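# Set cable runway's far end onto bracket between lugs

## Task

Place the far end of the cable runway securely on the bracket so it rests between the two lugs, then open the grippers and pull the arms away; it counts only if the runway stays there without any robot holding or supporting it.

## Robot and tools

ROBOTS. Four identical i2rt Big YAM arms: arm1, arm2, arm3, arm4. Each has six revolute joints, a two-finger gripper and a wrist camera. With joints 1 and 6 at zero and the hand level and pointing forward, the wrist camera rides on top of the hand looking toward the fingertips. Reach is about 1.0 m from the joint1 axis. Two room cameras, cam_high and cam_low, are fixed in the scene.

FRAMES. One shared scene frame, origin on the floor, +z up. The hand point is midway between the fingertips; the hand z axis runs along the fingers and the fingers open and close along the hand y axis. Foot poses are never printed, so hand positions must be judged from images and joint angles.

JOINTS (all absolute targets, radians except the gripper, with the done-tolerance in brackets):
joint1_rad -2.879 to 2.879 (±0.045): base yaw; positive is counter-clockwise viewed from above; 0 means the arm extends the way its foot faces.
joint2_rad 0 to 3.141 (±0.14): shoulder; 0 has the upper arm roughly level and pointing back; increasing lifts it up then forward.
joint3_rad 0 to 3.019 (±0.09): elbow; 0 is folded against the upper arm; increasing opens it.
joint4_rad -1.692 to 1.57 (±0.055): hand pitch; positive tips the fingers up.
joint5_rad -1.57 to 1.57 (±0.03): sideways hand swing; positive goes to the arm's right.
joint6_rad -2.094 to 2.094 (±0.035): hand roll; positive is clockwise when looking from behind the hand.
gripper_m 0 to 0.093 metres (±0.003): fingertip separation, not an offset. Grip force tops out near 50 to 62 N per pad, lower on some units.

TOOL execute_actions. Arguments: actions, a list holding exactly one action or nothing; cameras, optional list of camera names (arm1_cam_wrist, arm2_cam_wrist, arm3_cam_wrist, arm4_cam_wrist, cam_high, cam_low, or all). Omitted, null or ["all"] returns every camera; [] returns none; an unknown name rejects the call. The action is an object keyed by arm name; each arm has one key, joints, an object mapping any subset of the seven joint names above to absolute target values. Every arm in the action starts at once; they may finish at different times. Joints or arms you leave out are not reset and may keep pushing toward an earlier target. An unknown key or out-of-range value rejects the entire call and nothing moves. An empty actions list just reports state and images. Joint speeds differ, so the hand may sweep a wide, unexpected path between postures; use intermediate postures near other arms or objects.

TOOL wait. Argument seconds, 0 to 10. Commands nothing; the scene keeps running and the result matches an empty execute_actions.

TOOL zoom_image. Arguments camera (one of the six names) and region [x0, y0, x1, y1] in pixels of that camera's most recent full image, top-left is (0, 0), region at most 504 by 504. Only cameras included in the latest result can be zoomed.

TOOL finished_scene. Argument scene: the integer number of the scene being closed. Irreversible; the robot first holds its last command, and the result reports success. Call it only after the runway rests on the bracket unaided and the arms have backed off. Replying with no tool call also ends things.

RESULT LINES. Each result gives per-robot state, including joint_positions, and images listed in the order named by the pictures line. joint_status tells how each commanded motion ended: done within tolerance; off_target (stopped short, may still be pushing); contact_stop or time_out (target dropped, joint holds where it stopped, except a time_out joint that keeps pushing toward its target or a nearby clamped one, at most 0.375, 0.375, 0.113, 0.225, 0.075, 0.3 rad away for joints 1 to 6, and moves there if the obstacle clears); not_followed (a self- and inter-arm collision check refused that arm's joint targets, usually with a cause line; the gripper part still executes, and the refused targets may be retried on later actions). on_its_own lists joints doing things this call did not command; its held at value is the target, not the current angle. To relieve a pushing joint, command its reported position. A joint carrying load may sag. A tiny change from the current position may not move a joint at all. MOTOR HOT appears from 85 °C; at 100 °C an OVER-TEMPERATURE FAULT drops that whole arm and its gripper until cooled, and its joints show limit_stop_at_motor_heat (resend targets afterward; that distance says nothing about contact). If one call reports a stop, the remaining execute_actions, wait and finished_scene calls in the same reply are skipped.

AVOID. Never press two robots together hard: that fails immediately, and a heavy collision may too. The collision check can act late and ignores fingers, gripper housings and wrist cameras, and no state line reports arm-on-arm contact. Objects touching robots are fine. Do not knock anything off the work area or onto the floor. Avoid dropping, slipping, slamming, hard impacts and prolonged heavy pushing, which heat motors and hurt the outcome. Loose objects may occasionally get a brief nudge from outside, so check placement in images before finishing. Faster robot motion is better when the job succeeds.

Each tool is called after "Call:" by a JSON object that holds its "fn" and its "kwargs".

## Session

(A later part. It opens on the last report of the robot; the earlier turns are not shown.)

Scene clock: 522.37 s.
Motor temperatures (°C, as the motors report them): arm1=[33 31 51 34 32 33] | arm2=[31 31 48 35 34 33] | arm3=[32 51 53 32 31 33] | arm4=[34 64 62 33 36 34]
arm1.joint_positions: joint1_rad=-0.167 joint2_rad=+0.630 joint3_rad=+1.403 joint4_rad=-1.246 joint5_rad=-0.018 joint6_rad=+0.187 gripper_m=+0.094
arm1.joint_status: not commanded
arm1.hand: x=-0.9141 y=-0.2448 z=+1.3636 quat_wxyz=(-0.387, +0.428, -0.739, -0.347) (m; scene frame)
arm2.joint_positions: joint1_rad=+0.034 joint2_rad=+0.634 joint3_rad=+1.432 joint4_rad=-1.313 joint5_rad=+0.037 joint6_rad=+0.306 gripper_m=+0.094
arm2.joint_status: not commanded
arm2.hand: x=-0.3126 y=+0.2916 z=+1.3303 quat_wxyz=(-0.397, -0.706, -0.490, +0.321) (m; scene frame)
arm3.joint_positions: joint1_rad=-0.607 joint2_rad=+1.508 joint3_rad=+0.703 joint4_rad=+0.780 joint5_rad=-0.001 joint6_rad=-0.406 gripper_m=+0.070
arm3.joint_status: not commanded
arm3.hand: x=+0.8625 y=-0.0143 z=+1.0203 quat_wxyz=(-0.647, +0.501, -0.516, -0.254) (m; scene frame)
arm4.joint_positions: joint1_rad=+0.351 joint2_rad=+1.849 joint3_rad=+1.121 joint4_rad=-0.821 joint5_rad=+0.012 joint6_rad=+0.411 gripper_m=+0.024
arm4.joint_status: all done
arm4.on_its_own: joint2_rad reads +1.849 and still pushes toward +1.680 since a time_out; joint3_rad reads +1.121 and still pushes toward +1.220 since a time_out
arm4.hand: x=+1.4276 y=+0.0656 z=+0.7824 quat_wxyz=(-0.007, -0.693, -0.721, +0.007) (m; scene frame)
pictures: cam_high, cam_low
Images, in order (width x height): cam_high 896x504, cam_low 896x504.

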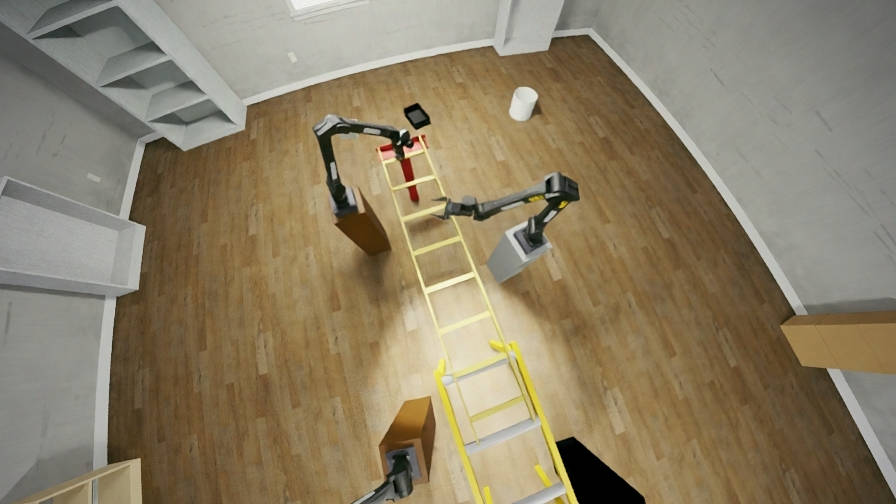

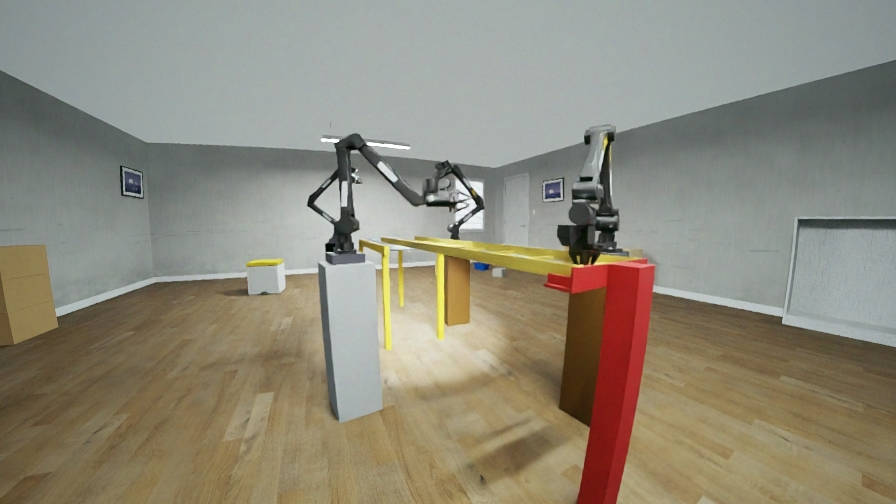

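Call:
{"fn": "execute_actions", "kwargs": {"actions": [{"arm4": {"joints": {"joint2_rad": 1.80, "joint3_rad": 1.15}}}], "cameras": []}}

Call:
{"fn": "execute_actions", "kwargs": {"actions": [{"arm4": {"joints": {"gripper_m": 0.07}}}], "cameras": []}}

Call:
{"fn": "execute_actions", "kwargs": {"actions": [{"arm4": {"joints": {"joint2_rad": 1.5, "joint3_rad": 1.3, "joint4_rad": -1.3}}}], "cameras": ["arm4_cam_wrist", "cam_high", "cam_low"]}}

Scene clock: 529.37 s.
Motor temperatures (°C, as the motors report them): arm1=[33 31 51 34 32 33] | arm2=[31 31 48 35 34 33] | arm3=[32 51 53 32 31 33] | arm4=[34 65 62 33 36 34]
arm1.joint_positions: joint1_rad=-0.167 joint2_rad=+0.630 joint3_rad=+1.403 joint4_rad=-1.246 joint5_rad=-0.018 joint6_rad=+0.187 gripper_m=+0.094
arm1.joint_status: not commanded
arm1.hand: x=-0.9141 y=-0.2448 z=+1.3636 quat_wxyz=(-0.387, +0.428, -0.739, -0.347) (m; scene frame)
arm2.joint_positions: joint1_rad=+0.034 joint2_rad=+0.634 joint3_rad=+1.432 joint4_rad=-1.313 joint5_rad=+0.037 joint6_rad=+0.306 gripper_m=+0.094
arm2.joint_status: not commanded
arm2.hand: x=-0.3126 y=+0.2916 z=+1.3303 quat_wxyz=(-0.397, -0.706, -0.490, +0.321) (m; scene frame)
arm3.joint_positions: joint1_rad=-0.607 joint2_rad=+1.508 joint3_rad=+0.703 joint4_rad=+0.780 joint5_rad=-0.001 joint6_rad=-0.406 gripper_m=+0.070
arm3.joint_status: not commanded
arm3.hand: x=+0.8625 y=-0.0143 z=+1.0203 quat_wxyz=(-0.647, +0.501, -0.516, -0.254) (m; scene frame)
arm4.joint_positions: joint1_rad=+0.351 joint2_rad=+1.874 joint3_rad=+1.114 joint4_rad=-0.799 joint5_rad=+0.013 joint6_rad=+0.411 gripper_m=+0.024
arm4.joint_status: all done
arm4.hand: x=+1.4265 y=+0.0675 z=+0.7690 quat_wxyz=(-0.002, -0.693, -0.721, +0.006) (m; scene frame)
pictures: none
No camera images: the call's "cameras" was empty. Leave "cameras" out to get every camera's image.

Scene clock: 530.27 s.
Motor temperatures (°C, as the motors report them): arm1=[33 31 51 34 32 33] | arm2=[31 31 48 35 34 33] | arm3=[32 51 53 32 31 33] | arm4=[34 65 62 33 36 34]
arm1.joint_positions: joint1_rad=-0.167 joint2_rad=+0.630 joint3_rad=+1.403 joint4_rad=-1.246 joint5_rad=-0.018 joint6_rad=+0.187 gripper_m=+0.094
arm1.joint_status: not commanded
arm1.hand: x=-0.9141 y=-0.2448 z=+1.3636 quat_wxyz=(-0.387, +0.428, -0.739, -0.347) (m; scene frame)
arm2.joint_positions: joint1_rad=+0.034 joint2_rad=+0.634 joint3_rad=+1.432 joint4_rad=-1.313 joint5_rad=+0.037 joint6_rad=+0.306 gripper_m=+0.094
arm2.joint_status: not commanded
arm2.hand: x=-0.3126 y=+0.2916 z=+1.3303 quat_wxyz=(-0.397, -0.706, -0.490, +0.321) (m; scene frame)
arm3.joint_positions: joint1_rad=-0.607 joint2_rad=+1.508 joint3_rad=+0.703 joint4_rad=+0.780 joint5_rad=-0.001 joint6_rad=-0.406 gripper_m=+0.070
arm3.joint_status: not commanded
arm3.hand: x=+0.8625 y=-0.0143 z=+1.0203 quat_wxyz=(-0.647, +0.501, -0.516, -0.254) (m; scene frame)
arm4.joint_positions: joint1_rad=+0.353 joint2_rad=+1.816 joint3_rad=+1.115 joint4_rad=-0.799 joint5_rad=+0.002 joint6_rad=+0.411 gripper_m=+0.070
arm4.joint_status: all done
arm4.hand: x=+1.4330 y=+0.0597 z=+0.7962 quat_wxyz=(-0.032, -0.692, -0.721, +0.011) (m; scene frame)
pictures: none
No camera images: the call's "cameras" was empty. Leave "cameras" out to get every camera's image.

Scene clock: 531.57 s.
Motor temperatures (°C, as the motors report them): arm1=[33 31 51 34 32 33] | arm2=[31 31 48 35 34 33] | arm3=[32 51 53 32 31 33] | arm4=[34 64 61 33 36 34]
arm1.joint_positions: joint1_rad=-0.167 joint2_rad=+0.630 joint3_rad=+1.403 joint4_rad=-1.246 joint5_rad=-0.018 joint6_rad=+0.187 gripper_m=+0.094
arm1.joint_status: not commanded
arm1.hand: x=-0.9141 y=-0.2448 z=+1.3636 quat_wxyz=(-0.387, +0.428, -0.739, -0.347) (m; scene frame)
arm2.joint_positions: joint1_rad=+0.034 joint2_rad=+0.634 joint3_rad=+1.432 joint4_rad=-1.313 joint5_rad=+0.037 joint6_rad=+0.306 gripper_m=+0.094
arm2.joint_status: not commanded
arm2.hand: x=-0.3126 y=+0.2916 z=+1.3303 quat_wxyz=(-0.397, -0.706, -0.490, +0.321) (m; scene frame)
arm3.joint_positions: joint1_rad=-0.607 joint2_rad=+1.508 joint3_rad=+0.703 joint4_rad=+0.780 joint5_rad=-0.001 joint6_rad=-0.406 gripper_m=+0.070
arm3.joint_status: not commanded
arm3.hand: x=+0.8625 y=-0.0143 z=+1.0203 quat_wxyz=(-0.647, +0.501, -0.516, -0.254) (m; scene frame)
arm4.joint_positions: joint1_rad=+0.353 joint2_rad=+1.490 joint3_rad=+1.276 joint4_rad=-1.283 joint5_rad=+0.002 joint6_rad=+0.411 gripper_m=+0.070
arm4.joint_status: all done
arm4.hand: x=+1.4159 y=+0.0937 z=+0.9936 quat_wxyz=(-0.033, -0.692, -0.721, +0.012) (m; scene frame)
pictures: arm4_cam_wrist, cam_high, cam_low
Images, in order (width x height): arm4_cam_wrist 504x504, cam_high 896x504, cam_low 896x504.

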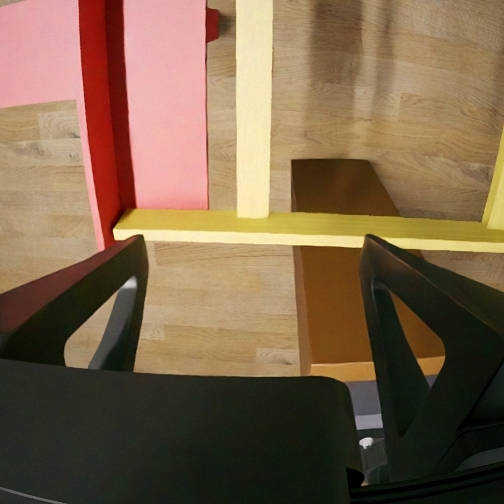

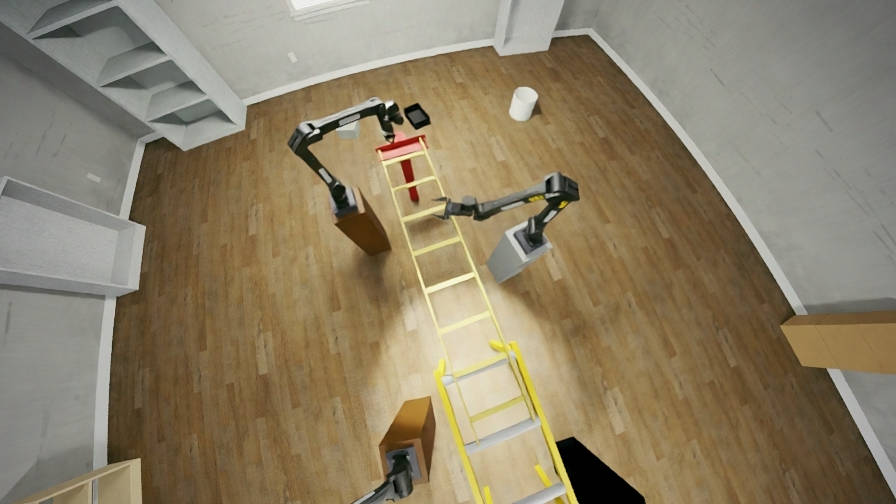

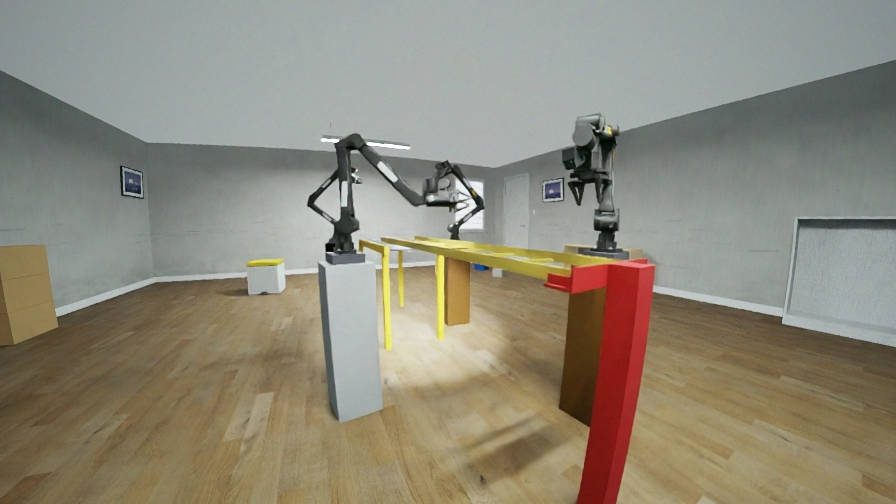

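Call:
{"fn": "execute_actions", "kwargs": {"actions": [{"arm3": {"joints": {"joint1_rad": 0.0, "joint2_rad": 0.9, "joint3_rad": 1.0, "joint4_rad": -0.8, "joint6_rad": 0.0}}, "arm4": {"joints": {"joint1_rad": 0.0, "joint2_rad": 0.9, "joint3_rad": 1.0, "joint4_rad": -0.8, "joint6_rad": 0.0}}}], "cameras": ["cam_high"]}}

Call:
{"fn": "finished_scene", "kwargs": {"scene": 1}}

Scene clock: 538.37 s.
Motor temperatures (°C, as the motors report them): arm1=[33 31 51 34 32 33] | arm2=[31 31 49 35 34 33] | arm3=[32 50 53 32 31 33] | arm4=[34 61 59 33 36 34]
arm1.joint_positions: joint1_rad=-0.167 joint2_rad=+0.630 joint3_rad=+1.403 joint4_rad=-1.246 joint5_rad=-0.018 joint6_rad=+0.187 gripper_m=+0.094
arm1.joint_status: not commanded
arm1.hand: x=-0.9141 y=-0.2448 z=+1.3636 quat_wxyz=(-0.387, +0.428, -0.739, -0.347) (m; scene frame)
arm2.joint_positions: joint1_rad=+0.034 joint2_rad=+0.634 joint3_rad=+1.432 joint4_rad=-1.313 joint5_rad=+0.037 joint6_rad=+0.306 gripper_m=+0.094
arm2.joint_status: not commanded
arm2.hand: x=-0.3126 y=+0.2916 z=+1.3303 quat_wxyz=(-0.397, -0.706, -0.490, +0.321) (m; scene frame)
arm3.joint_positions: joint1_rad=-0.007 joint2_rad=+0.909 joint3_rad=+0.991 joint4_rad=-0.789 joint5_rad=-0.002 joint6_rad=-0.010 gripper_m=+0.070
arm3.joint_status: all done
arm3.hand: x=+0.5541 y=-0.1342 z=+1.1362 quat_wxyz=(-0.265, +0.697, -0.583, -0.323) (m; scene frame)
arm4.joint_positions: joint1_rad=-0.007 joint2_rad=+0.889 joint3_rad=+1.000 joint4_rad=-0.826 joint5_rad=+0.001 joint6_rad=+0.016 gripper_m=+0.070
arm4.joint_status: all done
arm4.hand: x=+1.2560 y=+0.0989 z=+1.1546 quat_wxyz=(-0.307, -0.619, -0.668, +0.276) (m; scene frame)
pictures: cam_high
Images, in order (width x height): cam_high 896x504.

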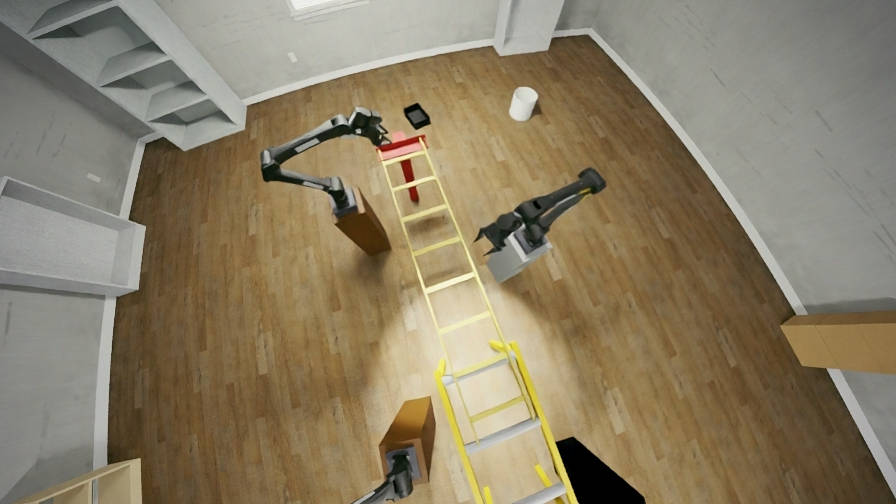

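The scene is finished: the task was done.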